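# Put one yellow sponge in each bench tote

## Task

Make sure every one of the three totes standing on the bench holds exactly one yellow sponge, with no sponge sticking out past a tote's rim. Any yellow sponge that is not inside a tote must finish on the top surface of the low shelf, where the spares start. The totes, and the cartons beneath the bench, must not be shifted or rotated. The robot must not tip over or be left leaning, or the task fails. Nothing counts as done if it stays in place only because the robot is holding it at the end.

## Robot and tools

Robot: a Hello Robot Stretch 4, a single-arm mobile manipulator. It has an omni-wheel base, a mast carrying a vertical lift, one telescoping arm that reaches straight out, a three-joint wrist (yaw, pitch, roll) and a two-finger gripper. It stands about 1.6 m tall; the base rim lies within 0.23 m of the base origin. Objects may occasionally be nudged by an outside disturbance.

Frames: the base frame sits on the floor beneath the base centre, x ahead, y to the left, z up. hand_pose is reported in this frame (a point between the open fingertips; its printed value can be a little off). With all wrist joints at 0 the hand axes line up with the base axes. The odometry frame is where the base frame was when the scene began. base_odometry heading runs from -3.142 to 3.142, left positive; it counts wheel rotation, so slipping shows up as motion.

execute_actions: arguments "actions" (a list holding one action, or empty to just get state and pictures) and "cameras" (list of head_camera, head_left_camera, head_right_camera, wrist_camera, or all; omitted or null gives all, [] gives none). An action may contain "base", "joints", or both, plus optional "pace" and "contact_limits"; alternatively it is {"end_of_arm": "enable_torque"} by itself, which re-powers any wrist or gripper motor that shut off. Parts of an action start at once and may finish at different times.
- "base": one relative move from where the base last reported itself. {"translate_m": d} drives along x, forward positive, -2 to 2 m. {"strafe_m": d} slides sideways, left positive, -2 to 2 m. {"rotate_rad": d} spins in place, counter-clockwise positive, -3.2 to 3.2 rad.
- "joints": absolute targets keyed by name: lift_m 0 to 1.2 (m); arm_m 0 to 0.55 (m of extension); wrist_yaw_rad -1.134 to 4.276 (0 ahead, left positive, 3.14 tucked back, over 3.4 may hit the arm); wrist_pitch_rad -1.117 to 4.259 (0 level, 1.57 pointing down); wrist_roll_rad -1.117 to 4.259 (0 keeps fingers level, positive turns clockwise viewed from behind); gripper_m -0.038 to 0.141 (fingertip gap in m; negative means fingers squeeze each other). Done tolerances: lift and arm ±0.004, yaw and roll ±0.02, pitch ±0.05, gripper ±0.004. Out-of-range joint targets get clamped and noted; any other bad value or unknown key rejects the call with no motion.
- "pace": "slow", "default", "fast", "max"; base up to 0.1/0.3/0.4/0.6 m/s and 1/2/3/4 rad/s, further capped when lift_m exceeds 0.2 (down to 0.3 m/s, 1 rad/s at 1.2).
- "contact_limits": only {"arm_m": v}, v from 0 (gentlest) to 0.75 (firmest), default 0.5.
An action lasts at most 15 s. A joint or base not named in an action may still be driving toward an earlier target without the status showing it. If a result reports a stop, the remaining execute_actions, wait and finished_scene calls in that reply are skipped.

wait: "seconds" 0 to 10; nothing new is commanded; returns state and pictures.
zoom_image: "camera" and "region" [x0, y0, x1, y1] in pixels of that camera's latest full image, origin top-left, at most 504 by 504.
finished_scene: "scene" number; ends the scene irreversibly after the last command is held, and reports success. Ending a reply with no tool call also ends things.

Result lines: base_status and joint_status give how each motion ended: "done" (for the base, the wheels turned the commanded amount even if slipping), "off_target" (resting short, may still push), "contact_stop_at_<key>" (blocked; that part goes slack, a slack lift may sink, slack wheels may roll), "limit_stop_at_<name>", "time_out", "torque_fault" (wrist motor overloaded and limp until enable_torque). After these, the old target is dropped. "limit_stop_at_tilt" means lean over 6 degrees; lift, arm and wheels go slack and refuse commands. "limit_stop_at_own_body" blocks a joint near the robot body; move away from the body. Risky: wrist_pitch_rad under -0.2 combined with wrist_roll_rad under -0.4 or over 4. on_its_own lists uncommanded events; "held at" is the held target. lidar_m: 12 distances (m) from base origin, 30-degree sectors, first straight ahead, counter-clockwise (4th left, 7th behind, 10th right); "-" means nothing seen or closer than 0.25 m; sees 0.15 m up to robot height, misses clear items and thin legs. wrist_depth_mm: 7x7 grid of median depths (100 to 2000 mm, "-" invalid), from top left. turned_by_wheels vs turned_by_imu: a gap over about 0.1 rad suggests a collision or slip, and heading error roughly equals wheels minus imu. base_tilt in degrees (forward, right positive), fixed bias up to about 1.5. motor_effort: percent of max, positive toward larger joint values, peak in brackets; wheel positive means turning right. A loaded level gripper pushes wrist pitch effort away from 0.

Gripping: command a gap smaller than the object; the further below its width, the harder the squeeze, drawing it toward the wrist by up to a third of the difference. Gripper reading and "done" do not confirm a hold; a firm grip at commanded gap 0 or more shows in gripper effort. Fingertips jammed on a surface below: raise the lift. To unfold at scene start, send lift_m 0.4 with wrist_yaw_rad 0.

Cameras: head_camera (420x560, mast top, looking forward and down; rotate the base to look around), head_left_camera and head_right_camera (420x672 fisheyes, steeper view, show base and arm), wrist_camera (616x392, behind the fingers, fingertips near image bottom). Calibration uses OpenCV conventions with T_world_to_cam mapping the base frame to the camera; small per-scene errors exist, larger for the wrist camera.

Avoid: dropping sponges, knocking or pushing totes and cartons, hard shoves, slams, and tipping. Do not drive or turn carrying over 1 kg with arm_m above 0.2, especially at fast paces; steady pushes with a raised gripper or high contact limit can also topple the robot. Thinking time lets the scene keep running while the last command is held.

Each tool is called after "Request:" by a JSON object that holds its "fn" and its "kwargs", one argument or row to a line.

## Session

Request:
{"fn": "execute_actions", "kwargs": {
  "actions": []
}}

Scene clock: 0.00 s.
base_odometry: x=+0.000 y=+0.000 heading=+0.000 (m, m, rad; odometry frame)
turned_by_wheels: +0.000 (rad since the last result)
turned_by_imu: +0.000 (rad since the last result)
base_tilt: forward=-0.1 right=+0.4 (deg)
lidar_m: 1.12 1.12 2.10 1.46 1.45 1.97 1.69 1.09 1.27 2.89 2.58 1.30
base_status: not commanded
joint_positions: lift_m=+0.299 arm_m=+0.002 wrist_yaw_rad=+3.219 wrist_pitch_rad=-0.006 wrist_roll_rad=-0.019 gripper_m=+0.057
joint_status: not commanded
motor_effort: lift_m=+20 arm_m=-1 wrist_yaw_rad=-1 wrist_pitch_rad=-7 wrist_roll_rad=+1 gripper_m=+2 wheel_0=+0 wheel_1=+0 wheel_2=+0 (%)
hand_pose: x=-0.1219 y=+0.0647 z=+0.4791 quat_wxyz=(-0.039, +0.003, -0.010, +0.999) (m; base frame)
wrist_depth_mm: - - 131 1921 1983 - - / - - 131 1921 1921 - - / - - 131 1921 1921 - - / - 123 134 1863 1983 - - / 186 1138 1205 1921 1983 - - / 204 1160 199 1661 191 1576 1499 / 202 1078 1138 122 1118 1025 1078
pictures: head_camera, head_left_camera, head_right_camera, wrist_camera
Images, in order (width x height): head_camera 420x560, head_left_camera 420x672, head_right_camera 420x672, wrist_camera 616x392.

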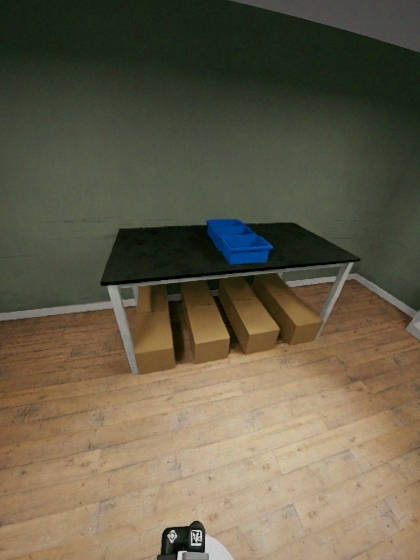

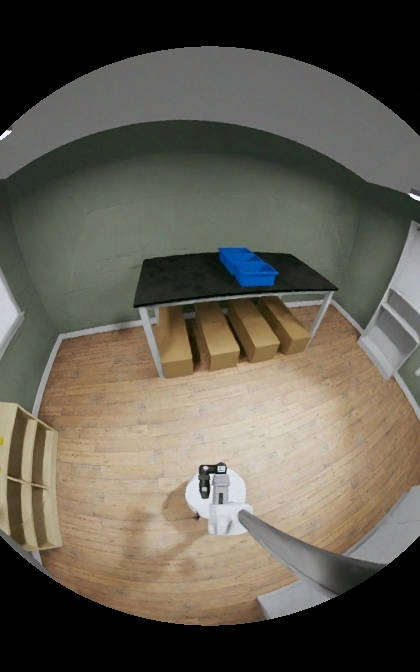

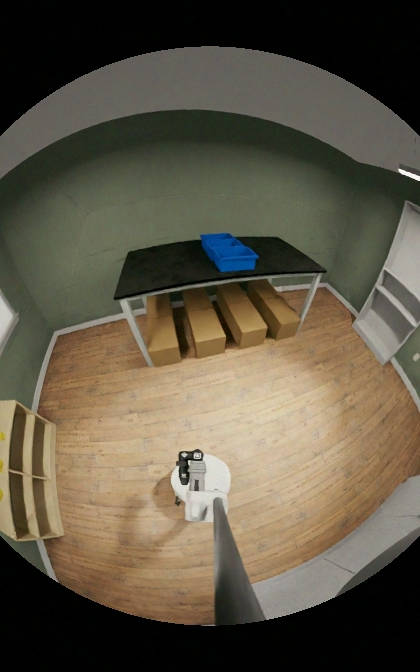

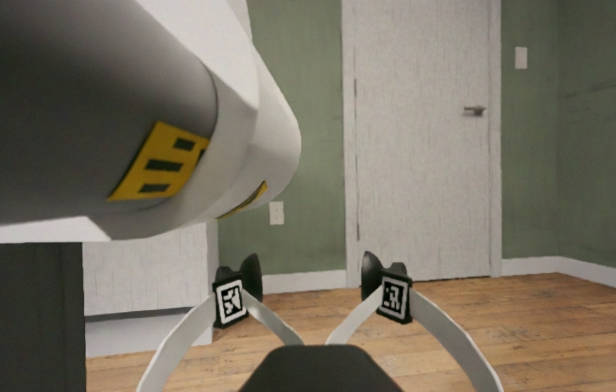

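Request:
{"fn": "execute_actions", "kwargs": {
  "actions": [
    {"base":{"rotate_rad":0.28},"joints":{"lift_m":0.5,"wrist_yaw_rad":0},"pace":"fast"}
  ],
  "cameras": []
}}

Request:
{"fn": "execute_actions", "kwargs": {
  "actions": [
    {"base":{"strafe_m":-0.62},"joints":{"lift_m":1.15,"wrist_pitch_rad":0.9},"pace":"fast"}
  ],
  "cameras": []
}}

Request:
{"fn": "execute_actions", "kwargs": {
  "actions": [
    {"base":{"translate_m":0.8},"pace":"fast"}
  ]
}}

Scene clock: 20.37 s.
base_odometry: x=+0.000 y=+0.000 heading=+0.280 (m, m, rad; odometry frame)
turned_by_wheels: +0.280 (rad since the last result)
turned_by_imu: +0.278 (rad since the last result)
base_tilt: forward=-0.1 right=+0.5 (deg)
lidar_m: 1.13 2.14 1.51 1.45 1.54 1.75 1.08 1.12 1.60 2.59 1.64 1.17
base_status: done
joint_positions: lift_m=+0.500 arm_m=+0.002 wrist_yaw_rad=+0.000 wrist_pitch_rad=-0.006 wrist_roll_rad=-0.019 gripper_m=+0.057
joint_status: all done
motor_effort: lift_m=+22(23) arm_m=-1(1) wrist_yaw_rad=-3(9) wrist_pitch_rad=-8(8) wrist_roll_rad=+0(0) gripper_m=-2(1) wheel_0=-2(9) wheel_1=+0(8) wheel_2=+0(9) (%)
hand_pose: x=+0.4611 y=-0.0873 z=+0.6798 quat_wxyz=(+1.000, -0.010, -0.003, +0.000) (m; base frame)
wrist_depth_mm: 1863 1921 1863 1921 1808 1708 1808 / 1863 1863 1863 1808 1808 960 976 / 1863 1921 946 960 946 1464 1576 / 1863 1808 1863 1921 1863 1921 1863 / 1921 1808 1808 1921 1863 1863 1863 / 1863 1921 199 1537 192 1397 1366 / 1576 1537 976 122 976 946 976
pictures: none
No camera images: the call's "cameras" was empty. Leave "cameras" out to get every camera's image.

Scene clock: 23.13 s.
base_odometry: x=+0.171 y=-0.596 heading=+0.280 (m, m, rad; odometry frame)
turned_by_wheels: +0.000 (rad since the last result)
turned_by_imu: -0.003 (rad since the last result)
base_tilt: forward=-0.1 right=+0.6 (deg)
lidar_m: 1.12 1.17 2.16 2.05 2.16 1.13 1.07 1.14 1.58 1.97 2.04 1.15
base_status: done
joint_positions: lift_m=+1.150 arm_m=+0.002 wrist_yaw_rad=+0.000 wrist_pitch_rad=+0.901 wrist_roll_rad=-0.019 gripper_m=+0.057
joint_status: all done
motor_effort: lift_m=+22(24) arm_m=-1(1) wrist_yaw_rad=-2(3) wrist_pitch_rad=-4(5) wrist_roll_rad=+0(0) gripper_m=-2(1) wheel_0=-1(12) wheel_1=+0(14) wheel_2=+0(1) (%)
hand_pose: x=+0.3516 y=-0.0874 z=+1.1018 quat_wxyz=(+0.900, -0.009, +0.435, +0.004) (m; base frame)
wrist_depth_mm: 1863 1921 1808 1863 1808 1921 1078 / - 1756 1756 1756 1756 - - / 1576 1537 1464 1537 1576 1464 1756 / 1661 1537 1499 1576 1537 1537 1618 / 1537 1499 1499 1576 1464 1499 1464 / 1366 1366 199 1366 193 1336 1336 / 1229 1255 1255 122 1229 1229 1255
pictures: none
No camera images: the call's "cameras" was empty. Leave "cameras" out to get every camera's image.

Scene clock: 27.17 s.
base_odometry: x=+0.940 y=-0.375 heading=+0.280 (m, m, rad; odometry frame)
turned_by_wheels: +0.000 (rad since the last result)
turned_by_imu: +0.000 (rad since the last result)
base_tilt: forward=-0.1 right=+0.5 (deg)
lidar_m: 0.31 0.33 0.47 2.08 2.16 1.98 1.90 2.00 2.03 1.96 0.45 0.34
base_status: done
joint_positions: lift_m=+1.150 arm_m=+0.002 wrist_yaw_rad=+0.000 wrist_pitch_rad=+0.901 wrist_roll_rad=-0.019 gripper_m=+0.057
joint_status: not commanded
motor_effort: lift_m=+22(22) arm_m=-1(1) wrist_yaw_rad=-2(2) wrist_pitch_rad=-5(4) wrist_roll_rad=+1(0) gripper_m=-1(3) wheel_0=+3(5) wheel_1=+0(4) wheel_2=-1(12) (%)
hand_pose: x=+0.3516 y=-0.0874 z=+1.1018 quat_wxyz=(+0.900, -0.009, +0.435, +0.004) (m; base frame)
wrist_depth_mm: 750 699 554 559 741 741 732 / 640 492 609 535 640 634 627 / 564 427 445 442 554 559 549 / 492 459 496 496 488 492 488 / 325 317 312 315 424 445 445 / 410 394 200 389 191 402 402 / 382 370 375 122 377 368 375
pictures: head_camera, head_left_camera, head_right_camera, wrist_camera
camera_calibration (this result's frames):
wrist_camera: T_world_to_cam=[[-0.011484, -0.999934, -0.000664314, -0.0837523], [-0.793298, 0.00951525, -0.60876, 1.00748], [0.608726, -0.00646398, -0.793354, 0.884579], [0, 0, 0, 1]] pos_world=[0.2598, -0.0876152, 1.31504]
Images, in order (width x height): head_camera 420x560, head_left_camera 420x672, head_right_camera 420x672, wrist_camera 616x392.

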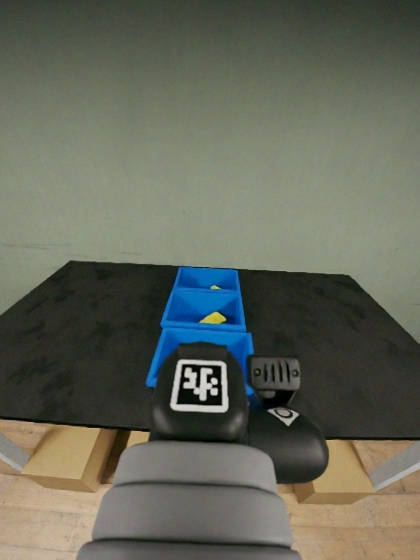

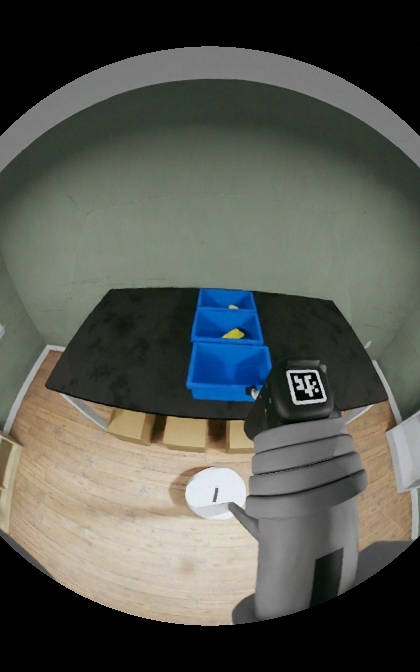

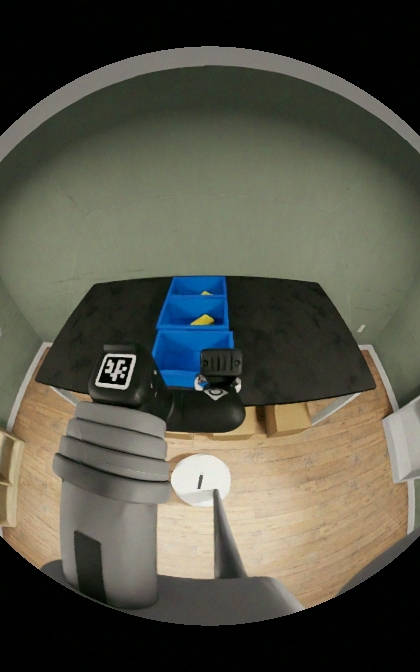

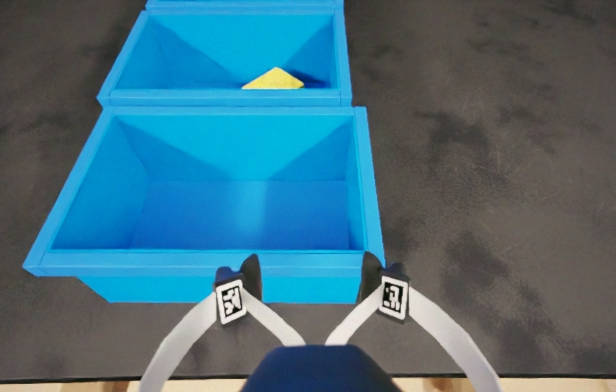

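Request:
{"fn": "execute_actions", "kwargs": {
  "actions": [
    {"base":{"strafe_m":0.1},"joints":{"lift_m":1.2,"arm_m":0.2,"wrist_pitch_rad":1.3},"pace":"fast"}
  ],
  "cameras": ["wrist_camera"]
}}

Request:
{"fn": "execute_actions", "kwargs": {
  "actions": [
    {"joints":{"arm_m":0.5},"pace":"fast"}
  ],
  "cameras": ["wrist_camera","head_left_camera"]
}}

Scene clock: 32.10 s.
base_odometry: x=+0.912 y=-0.279 heading=+0.280 (m, m, rad; odometry frame)
turned_by_wheels: +0.000 (rad since the last result)
turned_by_imu: +0.001 (rad since the last result)
base_tilt: forward=-0.1 right=+0.6 (deg)
lidar_m: 0.31 0.33 0.48 1.98 2.04 2.61 1.88 1.99 2.15 2.06 0.46 0.32
base_status: done
joint_positions: lift_m=+1.200 arm_m=+0.199 wrist_yaw_rad=+0.000 wrist_pitch_rad=+1.300 wrist_roll_rad=-0.019 gripper_m=+0.057
joint_status: all done
motor_effort: lift_m=+22(23) arm_m=+5(6) wrist_yaw_rad=-2(1) wrist_pitch_rad=-2(1) wrist_roll_rad=+0(0) gripper_m=-3(2) wheel_0=-1(10) wheel_1=+1(10) wheel_2=+0(2) (%)
hand_pose: x=+0.4470 y=-0.0874 z=+1.1000 quat_wxyz=(+0.796, -0.008, +0.605, +0.006) (m; base frame)
wrist_depth_mm: 480 477 473 469 449 473 480 / 459 459 379 382 379 452 462 / 445 442 351 351 349 336 445 / 424 421 421 427 421 366 427 / 410 410 410 410 410 338 415 / 402 397 198 399 192 296 399 / 387 379 384 122 277 277 384
pictures: wrist_camera
camera_calibration (this result's frames):
wrist_camera: T_world_to_cam=[[-0.0107579, -0.999935, 0.00388654, -0.087992], [-0.967551, 0.00942812, -0.2525, 0.768037], [0.252447, -0.00647681, -0.967589, 1.176], [0, 0, 0, 1]] pos_world=[0.44529, -0.0876107, 1.33216]
Images, in order (width x height): wrist_camera 616x392.

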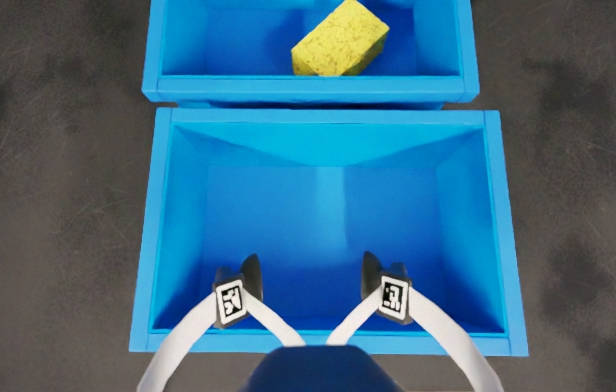

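Scene clock: 33.80 s.
base_odometry: x=+0.912 y=-0.279 heading=+0.280 (m, m, rad; odometry frame)
turned_by_wheels: +0.000 (rad since the last result)
turned_by_imu: +0.000 (rad since the last result)
base_tilt: forward=-0.1 right=+0.6 (deg)
lidar_m: 0.31 0.35 0.47 1.98 2.03 2.60 1.90 2.00 2.15 2.06 0.45 0.33
base_status: not commanded
joint_positions: lift_m=+1.200 arm_m=+0.499 wrist_yaw_rad=+0.000 wrist_pitch_rad=+1.300 wrist_roll_rad=-0.019 gripper_m=+0.057
joint_status: all done
motor_effort: lift_m=+22(22) arm_m=+5(7) wrist_yaw_rad=-2(3) wrist_pitch_rad=-2(3) wrist_roll_rad=+1(0) gripper_m=-3(3) wheel_0=-1(1) wheel_1=+1(1) wheel_2=+0(0) (%)
hand_pose: x=+0.7470 y=-0.0874 z=+1.1000 quat_wxyz=(+0.796, -0.008, +0.605, +0.006) (m; base frame)
wrist_depth_mm: 477 477 387 384 392 469 477 / 459 459 452 452 449 379 459 / 442 445 436 439 397 382 445 / 427 427 307 306 306 307 424 / 415 334 402 407 407 340 410 / 399 336 200 362 191 298 397 / 384 276 384 123 382 277 387
pictures: head_left_camera, wrist_camera
camera_calibration (this result's frames):
wrist_camera: T_world_to_cam=[[-0.0107179, -0.999935, 0.00388766, -0.084793], [-0.967575, 0.00938967, -0.252408, 1.05819], [0.252355, -0.00646687, -0.967613, 1.10036], [0, 0, 0, 1]] pos_world=[0.745288, -0.0876077, 1.33215]
Images, in order (width x height): head_left_camera 420x672, wrist_camera 616x392.

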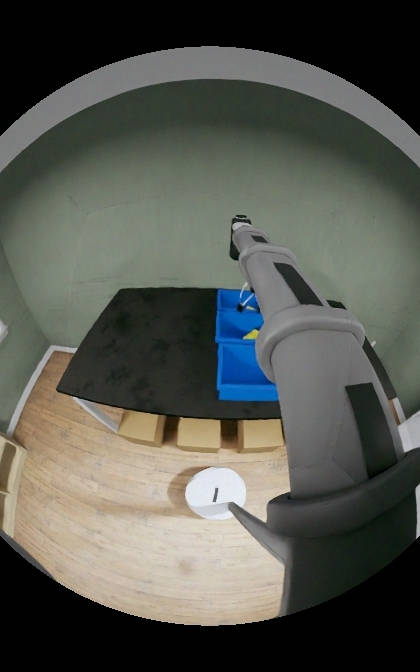

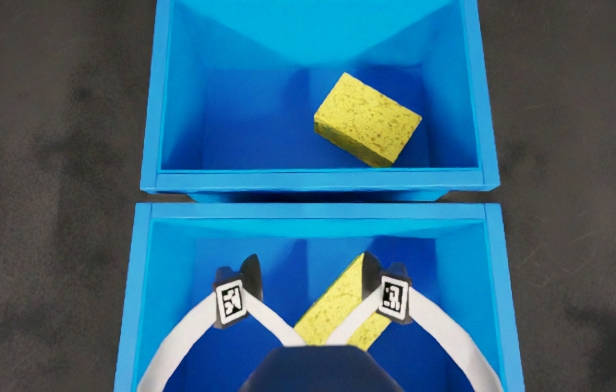

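Request:
{"fn": "execute_actions", "kwargs": {
  "actions": [
    {"base":{"translate_m":-0.9},"joints":{"arm_m":0,"gripper_m":0.13},"pace":"fast"}
  ],
  "cameras": []
}}

Request:
{"fn": "execute_actions", "kwargs": {
  "actions": [
    {"base":{"rotate_rad":1.571},"pace":"fast"}
  ],
  "cameras": ["head_left_camera"]
}}

Request:
{"fn": "execute_actions", "kwargs": {
  "actions": [
    {"base":{"translate_m":1.5},"joints":{"wrist_pitch_rad":1.0},"pace":"fast"}
  ]
}}

Scene clock: 44.90 s.
base_odometry: x=+0.048 y=-0.527 heading=+0.280 (m, m, rad; odometry frame)
turned_by_wheels: +0.000 (rad since the last result)
turned_by_imu: +0.000 (rad since the last result)
base_tilt: forward=-0.2 right=+0.6 (deg)
lidar_m: 1.19 1.27 2.06 1.97 2.24 1.03 0.97 1.04 1.42 2.08 2.18 1.28
base_status: done
joint_positions: lift_m=+1.200 arm_m=+0.002 wrist_yaw_rad=+0.000 wrist_pitch_rad=+1.301 wrist_roll_rad=-0.019 gripper_m=+0.130
joint_status: all done
joint sent to its limit — the command would take arm_m past its lower limit, so that joint was sent only as far as its limit.
motor_effort: lift_m=+22(22) arm_m=-6(7) wrist_yaw_rad=-1(2) wrist_pitch_rad=-4(4) wrist_roll_rad=+0(0) gripper_m=+1(7) wheel_0=-3(5) wheel_1=-2(5) wheel_2=+1(11) (%)
hand_pose: x=+0.2502 y=-0.0874 z=+1.1000 quat_wxyz=(+0.796, -0.008, +0.605, +0.006) (m; base frame)
wrist_depth_mm: 1576 1499 1537 1576 1499 1499 1576 / 1537 1499 1464 1499 1499 1499 1537 / 1464 1430 1430 1499 1464 1430 1464 / 1397 1366 1366 1397 1430 1397 1397 / 1336 1336 1366 1366 1336 1366 1366 / 1308 1308 1078 1098 1281 1281 1308 / 1255 1255 1060 120 1281 1281 1255
pictures: none
No camera images: the call's "cameras" was empty. Leave "cameras" out to get every camera's image.

Scene clock: 47.77 s.
base_odometry: x=+0.048 y=-0.527 heading=+1.850 (m, m, rad; odometry frame)
turned_by_wheels: +1.570 (rad since the last result)
turned_by_imu: +1.556 (rad since the last result)
base_tilt: forward=+0.0 right=+0.6 (deg)
lidar_m: 1.97 2.23 1.01 0.97 1.02 1.43 2.36 2.19 1.26 1.21 1.27 2.07
base_status: done
joint_positions: lift_m=+1.200 arm_m=+0.002 wrist_yaw_rad=+0.000 wrist_pitch_rad=+1.301 wrist_roll_rad=-0.019 gripper_m=+0.130
joint_status: not commanded
motor_effort: lift_m=+22(22) arm_m=-6(5) wrist_yaw_rad=-1(1) wrist_pitch_rad=-4(4) wrist_roll_rad=+0(0) gripper_m=+0(1) wheel_0=-4(5) wheel_1=-3(6) wheel_2=-4(9) (%)
hand_pose: x=+0.2502 y=-0.0874 z=+1.1000 quat_wxyz=(+0.796, -0.008, +0.605, +0.006) (m; base frame)
wrist_depth_mm: 1661 1499 1576 1537 1576 1576 1499 / 1499 1537 1464 1499 1499 1537 1464 / 1464 1464 1430 1464 1464 1430 1430 / 1397 1397 1366 1397 1397 1397 1397 / 1336 1336 1336 1366 1336 1308 1397 / 1281 1255 1060 1118 1281 1281 1281 / 1229 1281 1078 120 1255 1255 1255
pictures: head_left_camera
Images, in order (width x height): head_left_camera 420x672.

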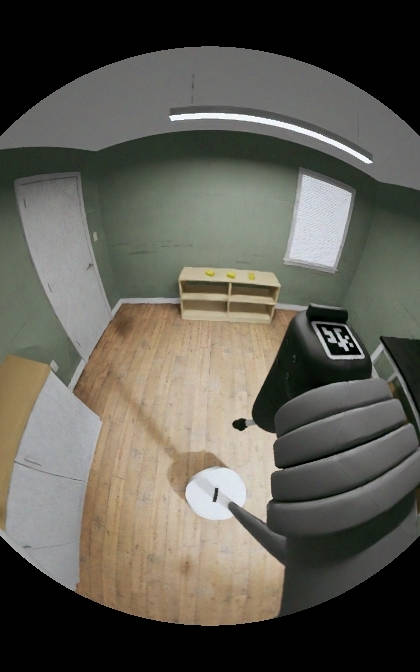

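Scene clock: 54.23 s.
base_odometry: x=-0.366 y=+0.915 heading=+1.850 (m, m, rad; odometry frame)
turned_by_wheels: +0.000 (rad since the last result)
turned_by_imu: +0.000 (rad since the last result)
base_tilt: forward=-0.1 right=+0.6 (deg)
lidar_m: 0.47 0.50 1.26 1.55 1.46 1.45 3.78 1.74 1.41 2.16 0.67 0.50
base_status: done
joint_positions: lift_m=+1.200 arm_m=+0.002 wrist_yaw_rad=+0.000 wrist_pitch_rad=+1.002 wrist_roll_rad=-0.019 gripper_m=+0.130
joint_status: all done
motor_effort: lift_m=+21(22) arm_m=-4(5) wrist_yaw_rad=-1(1) wrist_pitch_rad=-5(5) wrist_roll_rad=+1(0) gripper_m=+0(4) wheel_0=+2(6) wheel_1=+2(6) wheel_2=-1(13) (%)
hand_pose: x=+0.3288 y=-0.0874 z=+1.1351 quat_wxyz=(+0.877, -0.008, +0.480, +0.005) (m; base frame)
wrist_depth_mm: 707 699 707 715 715 715 715 / 831 831 842 831 842 842 854 / 1008 931 931 931 946 946 976 / 1229 878 866 878 878 878 878 / 831 798 798 788 798 788 788 / 1336 1025 1008 1025 1025 1008 1308 / 1281 1229 1255 120 1281 1255 1255
pictures: head_camera, head_left_camera, head_right_camera, wrist_camera
camera_calibration (this result's frames):
wrist_camera: T_world_to_cam=[[-0.0117042, -0.999931, 0.000501351, -0.0852788], [-0.850338, 0.00968938, -0.526148, 0.934555], [0.526107, -0.00658444, -0.850393, 1.01675], [0, 0, 0, 1]] pos_world=[0.258769, -0.0876335, 1.3564]
Images, in order (width x height): head_camera 420x560, head_left_camera 420x672, head_right_camera 420x672, wrist_camera 616x392.

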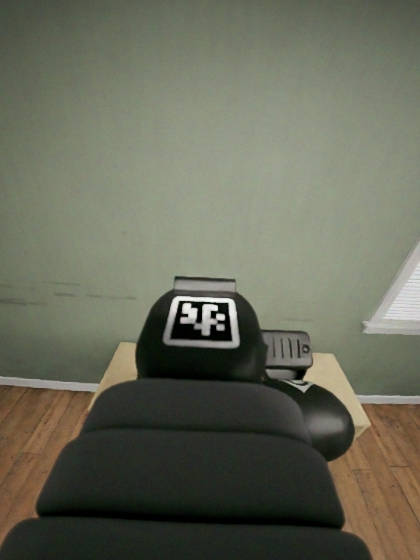

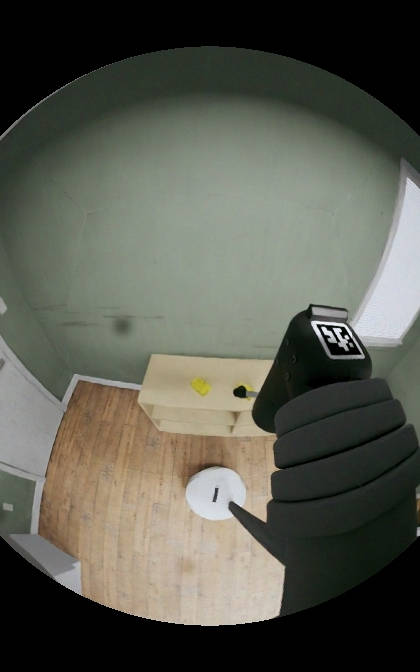

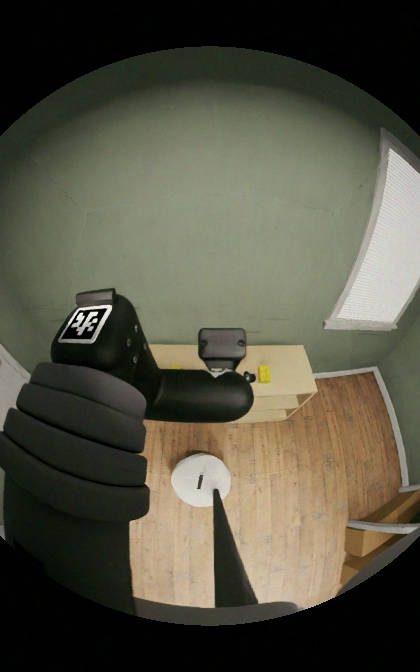

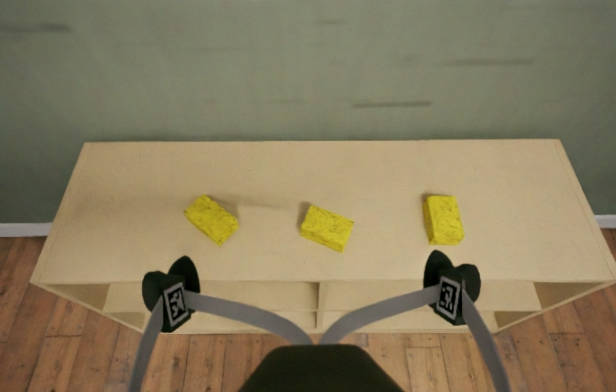

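Request:
{"fn": "execute_actions", "kwargs": {
  "actions": [
    {"base":{"strafe_m":-0.31},"joints":{"wrist_pitch_rad":1.57,"arm_m":0.47,"lift_m":0.85},"pace":"fast"}
  ]
}}

Scene clock: 60.17 s.
base_odometry: x=-0.068 y=+1.000 heading=+1.850 (m, m, rad; odometry frame)
turned_by_wheels: +0.000 (rad since the last result)
turned_by_imu: +0.000 (rad since the last result)
base_tilt: forward=-0.1 right=+0.6 (deg)
lidar_m: 0.48 0.50 0.71 1.87 1.67 1.83 4.00 1.34 1.14 1.82 1.20 0.48
base_status: done
joint_positions: lift_m=+0.850 arm_m=+0.469 wrist_yaw_rad=+0.000 wrist_pitch_rad=+1.570 wrist_roll_rad=-0.019 gripper_m=+0.130
joint_status: all done
motor_effort: lift_m=+17(18) arm_m=+6(6) wrist_yaw_rad=-2(0) wrist_pitch_rad=-1(5) wrist_roll_rad=-1(1) gripper_m=+1(1) wheel_0=+2(11) wheel_1=+0(9) wheel_2=+0(1) (%)
hand_pose: x=+0.6402 y=-0.0874 z=+0.7400 quat_wxyz=(+0.707, -0.007, +0.707, +0.007) (m; base frame)
wrist_depth_mm: 343 345 347 345 347 347 345 / 347 347 349 349 349 349 351 / 351 349 349 349 349 351 351 / 351 353 351 353 353 353 355 / 355 351 355 310 353 355 355 / 312 355 309 312 357 357 359 / 359 359 362 119 359 359 362
pictures: head_camera, head_left_camera, head_right_camera, wrist_camera
camera_calibration (this result's frames):
wrist_camera: T_world_to_cam=[[-0.00923865, -0.999935, 0.00665366, -0.0875467], [-0.999856, 0.00933232, 0.0141873, 0.687414], [-0.0142485, -0.00652163, -0.999877, 0.973469], [0, 0, 0, 1]] pos_world=[0.700377, -0.0876076, 0.964179]
Images, in order (width x height): head_camera 420x560, head_left_camera 420x672, head_right_camera 420x672, wrist_camera 616x392.

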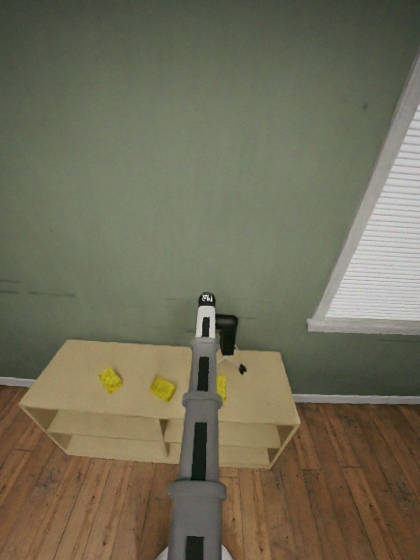

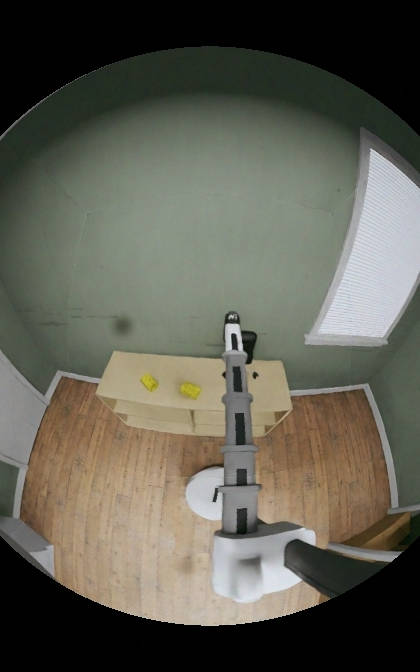

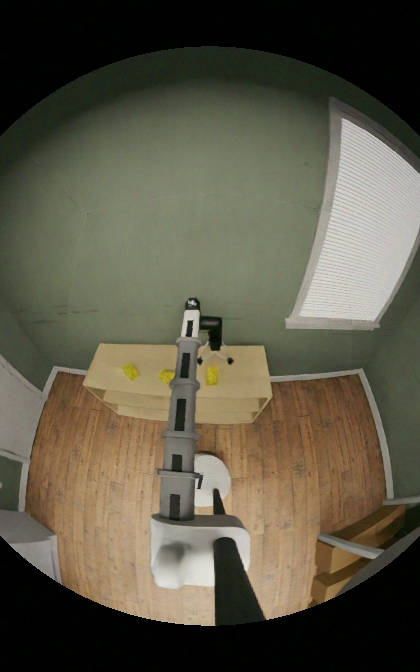

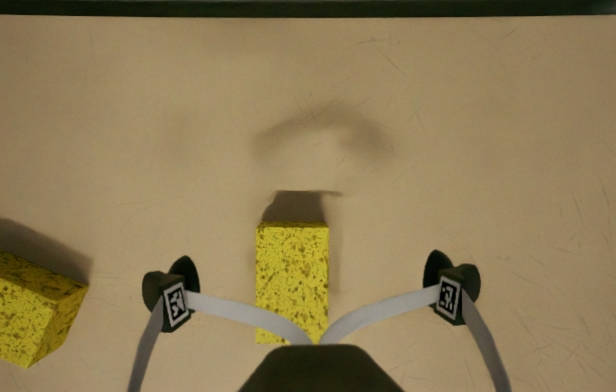

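Request:
{"fn": "execute_actions", "kwargs": {
  "actions": [
    {"base":{"strafe_m":0.015},"joints":{"arm_m":0.445,"lift_m":0.75}}
  ],
  "cameras": ["wrist_camera"]
}}

Request:
{"fn": "execute_actions", "kwargs": {
  "actions": [
    {"joints":{"gripper_m":0.025}}
  ],
  "cameras": ["wrist_camera"]
}}

Request:
{"fn": "execute_actions", "kwargs": {
  "actions": [
    {"joints":{"lift_m":0.8}}
  ],
  "cameras": ["wrist_camera","head_right_camera"]
}}

Scene clock: 67.03 s.
base_odometry: x=-0.082 y=+0.996 heading=+1.850 (m, m, rad; odometry frame)
turned_by_wheels: +0.000 (rad since the last result)
turned_by_imu: +0.000 (rad since the last result)
base_tilt: forward=-0.2 right=+0.6 (deg)
lidar_m: 0.47 0.49 0.69 1.84 1.67 1.85 3.66 1.33 1.18 1.84 1.20 0.50
base_status: done
joint_positions: lift_m=+0.750 arm_m=+0.446 wrist_yaw_rad=+0.000 wrist_pitch_rad=+1.570 wrist_roll_rad=-0.019 gripper_m=+0.130
joint_status: all done
motor_effort: lift_m=+17(15) arm_m=-6(7) wrist_yaw_rad=-2(2) wrist_pitch_rad=-1(0) wrist_roll_rad=+0(0) gripper_m=-3(0) wheel_0=-1(5) wheel_1=+0(7) wheel_2=+0(0) (%)
hand_pose: x=+0.6171 y=-0.0874 z=+0.6400 quat_wxyz=(+0.707, -0.007, +0.707, +0.007) (m; base frame)
wrist_depth_mm: 247 247 247 247 246 248 249 / 248 247 248 248 249 250 248 / 249 251 250 250 251 250 252 / 251 251 251 251 253 252 253 / 251 253 253 208 254 254 253 / 252 253 210 208 254 255 256 / 255 255 256 120 256 257 257
pictures: wrist_camera
camera_calibration (this result's frames):
wrist_camera: T_world_to_cam=[[-0.00932712, -0.999934, 0.00665452, -0.0870408], [-0.999854, 0.0094214, 0.014279, 0.665682], [-0.0143408, -0.00652037, -0.999876, 0.873222], [0, 0, 0, 1]] pos_world=[0.677295, -0.087613, 0.864188]
Images, in order (width x height): wrist_camera 616x392.

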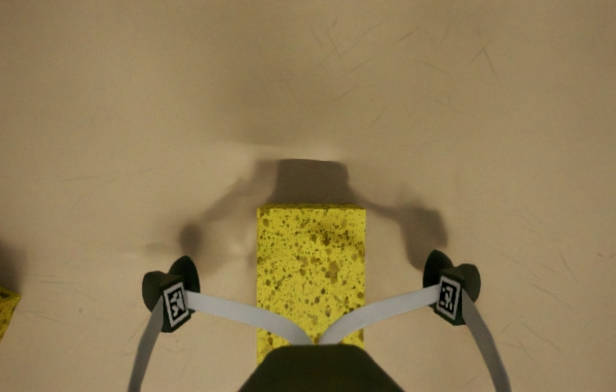

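Scene clock: 69.00 s.
base_odometry: x=-0.082 y=+0.996 heading=+1.850 (m, m, rad; odometry frame)
turned_by_wheels: +0.000 (rad since the last result)
turned_by_imu: +0.000 (rad since the last result)
base_tilt: forward=-0.2 right=+0.5 (deg)
lidar_m: 0.46 0.51 0.70 1.83 1.65 1.85 3.66 1.34 1.18 1.85 1.19 0.49
base_status: not commanded
joint_positions: lift_m=+0.750 arm_m=+0.446 wrist_yaw_rad=+0.000 wrist_pitch_rad=+1.570 wrist_roll_rad=-0.019 gripper_m=+0.025
joint_status: all done
motor_effort: lift_m=+16(17) arm_m=-6(5) wrist_yaw_rad=-2(2) wrist_pitch_rad=-1(1) wrist_roll_rad=+0(1) gripper_m=-15(15) wheel_0=-1(1) wheel_1=+0(0) wheel_2=+0(0) (%)
hand_pose: x=+0.6171 y=-0.0874 z=+0.6400 quat_wxyz=(+0.707, -0.007, +0.707, +0.007) (m; base frame)
wrist_depth_mm: 246 247 246 248 248 248 248 / 247 249 248 248 250 250 251 / 250 250 250 250 251 251 252 / 250 252 251 251 252 253 251 / 252 253 252 197 254 254 255 / 255 255 189 198 190 255 255 / 255 256 256 122 256 257 258
pictures: wrist_camera
camera_calibration (this result's frames):
wrist_camera: T_world_to_cam=[[-0.0093276, -0.999934, 0.00665452, -0.0870405], [-0.999854, 0.00942187, 0.014279, 0.665681], [-0.0143408, -0.00652036, -0.999876, 0.873222], [0, 0, 0, 1]] pos_world=[0.677295, -0.087613, 0.864188]
Images, in order (width x height): wrist_camera 616x392.

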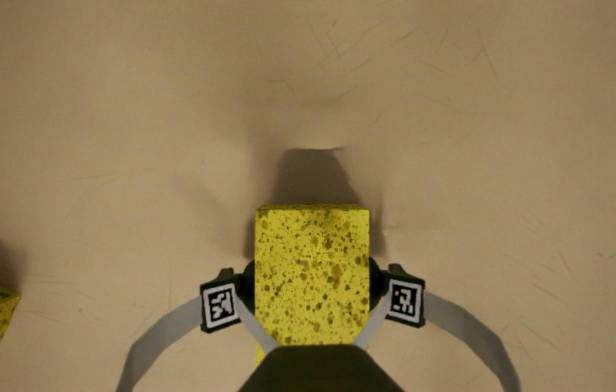

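Scene clock: 70.10 s.
base_odometry: x=-0.082 y=+0.996 heading=+1.850 (m, m, rad; odometry frame)
turned_by_wheels: +0.000 (rad since the last result)
turned_by_imu: +0.000 (rad since the last result)
base_tilt: forward=-0.1 right=+0.6 (deg)
lidar_m: 0.47 0.50 0.69 1.84 1.64 1.86 3.67 1.34 1.16 1.85 1.18 0.50
base_status: not commanded
joint_positions: lift_m=+0.800 arm_m=+0.446 wrist_yaw_rad=+0.000 wrist_pitch_rad=+1.570 wrist_roll_rad=-0.019 gripper_m=+0.025
joint_status: all done
motor_effort: lift_m=+23(25) arm_m=-5(5) wrist_yaw_rad=-2(2) wrist_pitch_rad=-1(1) wrist_roll_rad=+0(0) gripper_m=-16(16) wheel_0=-1(1) wheel_1=+0(0) wheel_2=+0(0) (%)
hand_pose: x=+0.6171 y=-0.0874 z=+0.6895 quat_wxyz=(+0.707, -0.007, +0.707, +0.007) (m; base frame)
wrist_depth_mm: 294 296 296 297 297 297 297 / 297 298 297 300 298 300 300 / 298 298 300 300 300 301 300 / 301 300 301 301 301 304 301 / 301 301 301 197 303 304 304 / 287 304 189 198 189 306 306 / 304 306 309 122 307 307 307
pictures: head_right_camera, wrist_camera
camera_calibration (this result's frames):
wrist_camera: T_world_to_cam=[[-0.00932752, -0.999934, 0.00665452, -0.08737], [-0.999854, 0.0094218, 0.014279, 0.664973], [-0.0143408, -0.00652036, -0.999876, 0.922714], [0, 0, 0, 1]] pos_world=[0.677293, -0.087613, 0.913686]
Images, in order (width x height): head_right_camera 420x672, wrist_camera 616x392.

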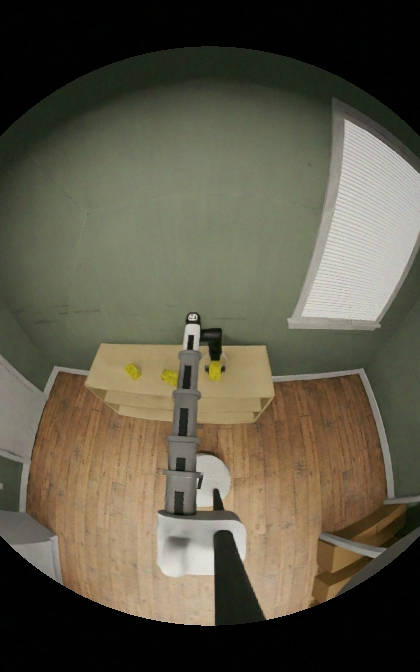

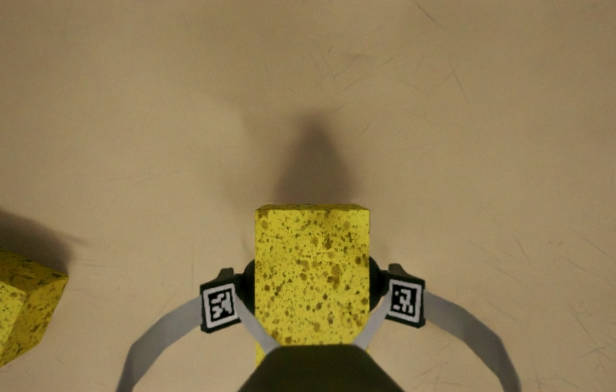

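Request:
{"fn": "execute_actions", "kwargs": {
  "actions": [
    {"base":{"translate_m":-1.52},"joints":{"lift_m":1.2},"pace":"fast"}
  ],
  "cameras": []
}}

Request:
{"fn": "execute_actions", "kwargs": {
  "actions": [
    {"base":{"rotate_rad":-1.571},"pace":"fast"}
  ],
  "cameras": []
}}

Request:
{"fn": "execute_actions", "kwargs": {
  "actions": [
    {"base":{"translate_m":0.51}}
  ],
  "cameras": ["wrist_camera","head_right_camera"]
}}

Scene clock: 80.23 s.
base_odometry: x=+0.337 y=-0.465 heading=+1.850 (m, m, rad; odometry frame)
turned_by_wheels: +0.000 (rad since the last result)
turned_by_imu: +0.000 (rad since the last result)
base_tilt: forward=+0.0 right=+0.6 (deg)
lidar_m: 1.98 2.08 1.32 1.27 1.35 2.41 2.03 1.34 0.97 0.92 0.95 2.45
base_status: done
joint_positions: lift_m=+1.200 arm_m=+0.446 wrist_yaw_rad=+0.000 wrist_pitch_rad=+1.570 wrist_roll_rad=-0.019 gripper_m=+0.025
joint_status: all done
motor_effort: lift_m=+22(26) arm_m=-5(6) wrist_yaw_rad=-2(2) wrist_pitch_rad=-1(1) wrist_roll_rad=+1(0) gripper_m=-10(13) wheel_0=-3(8) wheel_1=-1(4) wheel_2=+0(12) (%)
hand_pose: x=+0.6171 y=-0.0874 z=+1.0895 quat_wxyz=(+0.707, -0.007, +0.707, +0.007) (m; base frame)
wrist_depth_mm: 1308 1281 1308 1308 1308 1308 1336 / 1281 1308 1308 1336 1336 1336 1336 / 1366 1308 1308 1336 1308 1336 1336 / 1336 1308 1308 1336 1308 1336 1205 / 1336 1336 1366 197 1336 1366 1336 / 1336 1366 189 198 190 1336 1281 / 1366 1397 1336 122 1366 1366 1229
pictures: none
No camera images: the call's "cameras" was empty. Leave "cameras" out to get every camera's image.

Scene clock: 83.10 s.
base_odometry: x=+0.337 y=-0.465 heading=+0.279 (m, m, rad; odometry frame)
turned_by_wheels: -1.570 (rad since the last result)
turned_by_imu: -1.556 (rad since the last result)
base_tilt: forward=-0.1 right=+0.5 (deg)
lidar_m: 0.91 0.96 2.47 1.99 2.09 1.33 1.28 1.34 2.43 2.04 1.34 0.97
base_status: done
joint_positions: lift_m=+1.200 arm_m=+0.446 wrist_yaw_rad=+0.000 wrist_pitch_rad=+1.570 wrist_roll_rad=-0.019 gripper_m=+0.025
joint_status: not commanded
motor_effort: lift_m=+22(22) arm_m=-5(5) wrist_yaw_rad=-2(2) wrist_pitch_rad=-1(1) wrist_roll_rad=+1(0) gripper_m=-14(18) wheel_0=+2(7) wheel_1=+2(6) wheel_2=+3(7) (%)
hand_pose: x=+0.6171 y=-0.0874 z=+1.0895 quat_wxyz=(+0.707, -0.007, +0.707, +0.007) (m; base frame)
wrist_depth_mm: 1042 1118 1025 1281 1042 1098 1042 / 1042 1205 1060 1308 1042 1182 1042 / 1308 1336 1336 1336 1336 1336 1308 / 1336 1336 1366 1336 1336 1336 1336 / 1336 1336 1366 196 1366 1366 1336 / 1366 1366 189 198 190 1366 1366 / 1366 1336 1336 121 1336 1336 1366
pictures: none
No camera images: the call's "cameras" was empty. Leave "cameras" out to get every camera's image.

Scene clock: 86.30 s.
base_odometry: x=+0.827 y=-0.324 heading=+0.280 (m, m, rad; odometry frame)
turned_by_wheels: +0.000 (rad since the last result)
turned_by_imu: +0.001 (rad since the last result)
base_tilt: forward=-0.2 right=+0.6 (deg)
lidar_m: 0.40 0.44 0.60 1.99 2.09 2.52 1.80 1.90 2.46 2.04 0.58 0.44
base_status: done
joint_positions: lift_m=+1.200 arm_m=+0.446 wrist_yaw_rad=+0.000 wrist_pitch_rad=+1.570 wrist_roll_rad=-0.019 gripper_m=+0.025
joint_status: not commanded
motor_effort: lift_m=+22(22) arm_m=-6(5) wrist_yaw_rad=-2(2) wrist_pitch_rad=-1(1) wrist_roll_rad=+0(1) gripper_m=-10(13) wheel_0=+4(7) wheel_1=+1(5) wheel_2=+0(10) (%)
hand_pose: x=+0.6171 y=-0.0874 z=+1.0895 quat_wxyz=(+0.707, -0.007, +0.707, +0.007) (m; base frame)
wrist_depth_mm: 392 324 392 343 368 394 394 / 392 324 392 382 389 394 397 / 397 324 392 394 392 399 399 / 397 277 394 277 373 287 399 / 399 315 397 196 399 338 402 / 402 296 189 198 190 309 410 / 404 281 349 122 353 310 407
pictures: head_right_camera, wrist_camera
camera_calibration (this result's frames):
wrist_camera: T_world_to_cam=[[-0.00932757, -0.999934, 0.00665452, -0.0900328], [-0.999854, 0.00942185, 0.014279, 0.659193], [-0.0143408, -0.00652036, -0.999876, 1.32273], [0, 0, 0, 1]] pos_world=[0.677225, -0.087613, 1.31375]
Images, in order (width x height): head_right_camera 420x672, wrist_camera 616x392.

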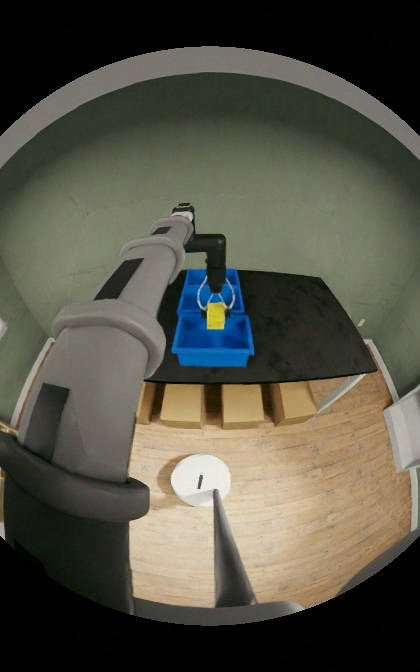

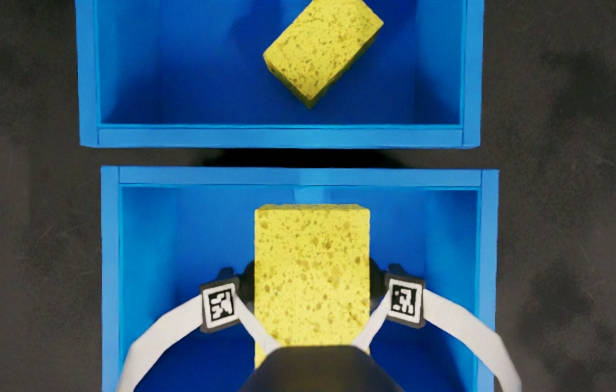

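Request:
{"fn": "execute_actions", "kwargs": {
  "actions": [
    {"joints":{"arm_m":0.418}}
  ],
  "cameras": []
}}

Request:
{"fn": "execute_actions", "kwargs": {
  "actions": [
    {"joints":{"lift_m":1.057}}
  ],
  "cameras": ["wrist_camera"]
}}

Request:
{"fn": "execute_actions", "kwargs": {
  "actions": [
    {"joints":{"gripper_m":0.09}}
  ],
  "cameras": []
}}

Request:
{"fn": "execute_actions", "kwargs": {
  "actions": [
    {"joints":{"lift_m":1.2},"pace":"fast"}
  ]
}}

Scene clock: 94.77 s.
base_odometry: x=+0.827 y=-0.324 heading=+0.280 (m, m, rad; odometry frame)
turned_by_wheels: +0.000 (rad since the last result)
turned_by_imu: +0.000 (rad since the last result)
base_tilt: forward=-0.1 right=+0.6 (deg)
lidar_m: 0.41 0.44 0.60 1.99 2.09 2.48 1.80 1.85 2.45 2.04 0.59 0.42
base_status: not commanded
joint_positions: lift_m=+1.200 arm_m=+0.419 wrist_yaw_rad=+0.000 wrist_pitch_rad=+1.570 wrist_roll_rad=-0.019 gripper_m=+0.025
joint_status: all done
motor_effort: lift_m=+22(22) arm_m=-6(6) wrist_yaw_rad=-2(2) wrist_pitch_rad=-2(1) wrist_roll_rad=+0(0) gripper_m=-16(18) wheel_0=+4(4) wheel_1=+2(1) wheel_2=+1(0) (%)
hand_pose: x=+0.5901 y=-0.0874 z=+1.0895 quat_wxyz=(+0.707, -0.007, +0.707, +0.007) (m; base frame)
wrist_depth_mm: 387 325 389 343 392 392 392 / 392 283 392 357 368 392 394 / 394 377 387 387 387 394 397 / 397 317 394 397 397 309 399 / 399 320 397 196 399 336 404 / 402 298 189 199 189 309 404 / 404 283 294 122 298 283 404
pictures: none
No camera images: the call's "cameras" was empty. Leave "cameras" out to get every camera's image.

Scene clock: 96.43 s.
base_odometry: x=+0.827 y=-0.324 heading=+0.280 (m, m, rad; odometry frame)
turned_by_wheels: +0.000 (rad since the last result)
turned_by_imu: +0.000 (rad since the last result)
base_tilt: forward=+0.0 right=+0.5 (deg)
lidar_m: 0.40 0.43 0.63 1.98 2.09 2.50 1.79 1.90 2.42 2.05 0.61 0.45
base_status: not commanded
joint_positions: lift_m=+1.057 arm_m=+0.419 wrist_yaw_rad=+0.000 wrist_pitch_rad=+1.570 wrist_roll_rad=-0.019 gripper_m=+0.025
joint_status: all done
motor_effort: lift_m=+16(19) arm_m=-6(5) wrist_yaw_rad=-2(2) wrist_pitch_rad=-1(1) wrist_roll_rad=+0(0) gripper_m=-11(16) wheel_0=+4(4) wheel_1=+1(2) wheel_2=+1(1) (%)
hand_pose: x=+0.5901 y=-0.0874 z=+0.9470 quat_wxyz=(+0.707, -0.007, +0.707, +0.007) (m; base frame)
wrist_depth_mm: 131 131 131 131 132 132 132 / 132 132 133 133 133 133 253 / 179 199 193 188 185 183 181 / 196 250 252 250 252 251 193 / 196 252 253 196 253 254 193 / 198 254 189 198 190 234 193 / 199 255 255 121 257 249 193
pictures: wrist_camera
camera_calibration (this result's frames):
wrist_camera: T_world_to_cam=[[-0.0093423, -0.999934, 0.00665463, -0.0893268], [-0.999853, 0.00943664, 0.0142901, 0.634286], [-0.0143519, -0.00652015, -0.999876, 1.1798], [0, 0, 0, 1]] pos_world=[0.650291, -0.0876139, 1.17119]
Images, in order (width x height): wrist_camera 616x392.

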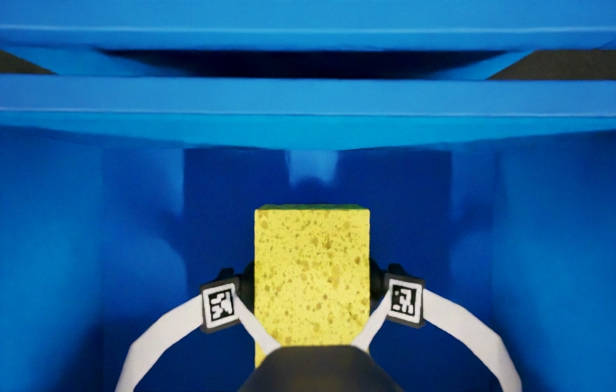

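Scene clock: 97.90 s.
base_odometry: x=+0.827 y=-0.324 heading=+0.280 (m, m, rad; odometry frame)
turned_by_wheels: +0.000 (rad since the last result)
turned_by_imu: +0.000 (rad since the last result)
base_tilt: forward=-0.1 right=+0.6 (deg)
lidar_m: 0.40 0.43 0.59 1.98 2.08 2.49 1.80 1.87 2.46 2.05 0.59 0.44
base_status: not commanded
joint_positions: lift_m=+1.057 arm_m=+0.419 wrist_yaw_rad=+0.000 wrist_pitch_rad=+1.570 wrist_roll_rad=-0.019 gripper_m=+0.090
joint_status: all done
motor_effort: lift_m=+16(17) arm_m=-6(6) wrist_yaw_rad=-2(2) wrist_pitch_rad=-1(1) wrist_roll_rad=+1(0) gripper_m=-1(13) wheel_0=+4(4) wheel_1=+2(1) wheel_2=+1(1) (%)
hand_pose: x=+0.5901 y=-0.0874 z=+0.9470 quat_wxyz=(+0.707, -0.007, +0.707, +0.007) (m; base frame)
wrist_depth_mm: 131 131 131 132 132 132 132 / 132 132 132 133 133 133 252 / 179 198 193 188 185 183 181 / 196 250 251 251 253 252 193 / 196 253 253 208 254 253 193 / 198 253 196 209 200 249 193 / 199 254 255 123 257 234 193
pictures: none
No camera images: the call's "cameras" was empty. Leave "cameras" out to get every camera's image.

Scene clock: 99.27 s.
base_odometry: x=+0.827 y=-0.324 heading=+0.280 (m, m, rad; odometry frame)
turned_by_wheels: +0.000 (rad since the last result)
turned_by_imu: +0.000 (rad since the last result)
base_tilt: forward=-0.1 right=+0.6 (deg)
lidar_m: 0.40 0.42 0.60 1.99 2.09 2.50 1.79 1.87 2.45 2.04 0.60 0.44
base_status: not commanded
joint_positions: lift_m=+1.200 arm_m=+0.419 wrist_yaw_rad=+0.000 wrist_pitch_rad=+1.570 wrist_roll_rad=-0.019 gripper_m=+0.090
joint_status: all done
motor_effort: lift_m=+22(23) arm_m=-6(5) wrist_yaw_rad=-2(2) wrist_pitch_rad=-1(1) wrist_roll_rad=-1(1) gripper_m=-2(2) wheel_0=+4(4) wheel_1=+1(1) wheel_2=+1(0) (%)
hand_pose: x=+0.5901 y=-0.0874 z=+1.0895 quat_wxyz=(+0.707, -0.007, +0.707, +0.007) (m; base frame)
wrist_depth_mm: 389 325 389 343 389 394 394 / 392 285 389 355 366 394 397 / 394 375 384 387 384 394 397 / 397 317 394 397 397 310 402 / 397 317 397 351 397 334 404 / 402 319 195 364 200 309 407 / 404 282 294 122 306 298 407
pictures: head_camera, head_left_camera, head_right_camera, wrist_camera
camera_calibration (this result's frames):
wrist_camera: T_world_to_cam=[[-0.0093423, -0.999934, 0.00665463, -0.0902753], [-0.999853, 0.00943665, 0.0142903, 0.632245], [-0.0143522, -0.00652015, -0.999876, 1.32231], [0, 0, 0, 1]] pos_world=[0.650287, -0.0876139, 1.31372]
Images, in order (width x height): head_camera 420x560, head_left_camera 420x672, head_right_camera 420x672, wrist_camera 616x392.

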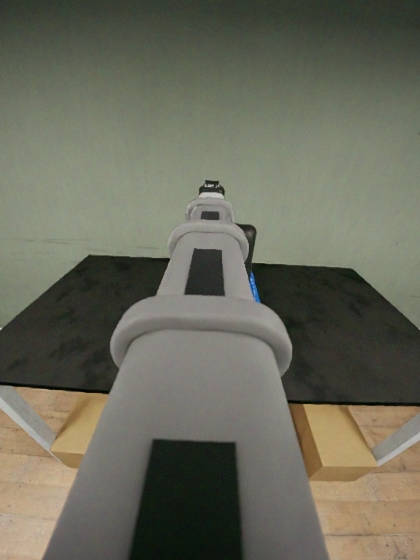

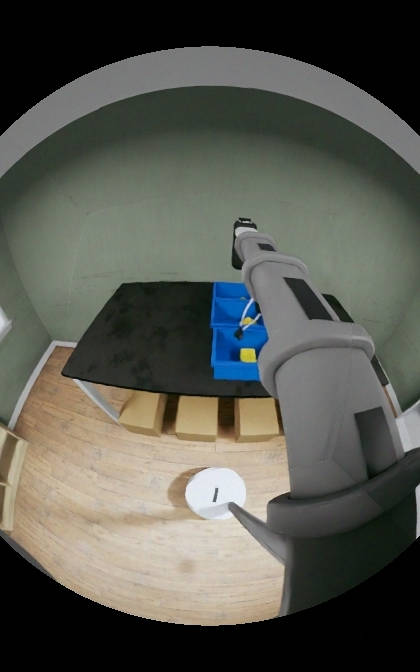

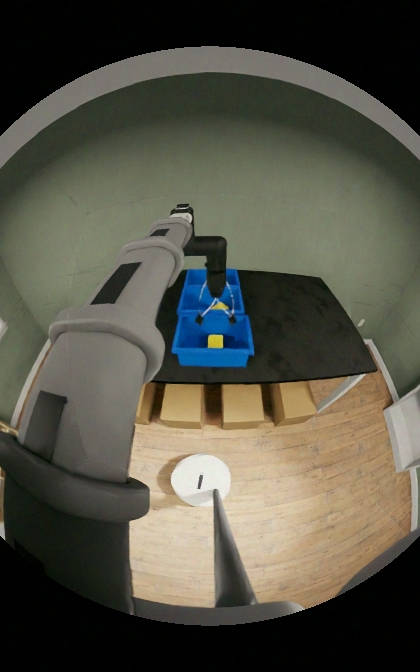

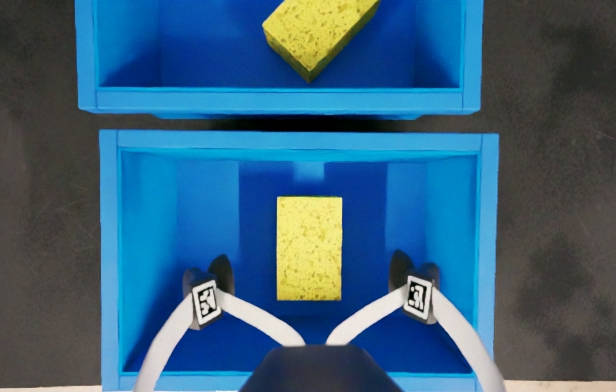

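Request:
{"fn": "finished_scene", "kwargs": {
  "scene": 1
}}

The scene is finished: the task was done.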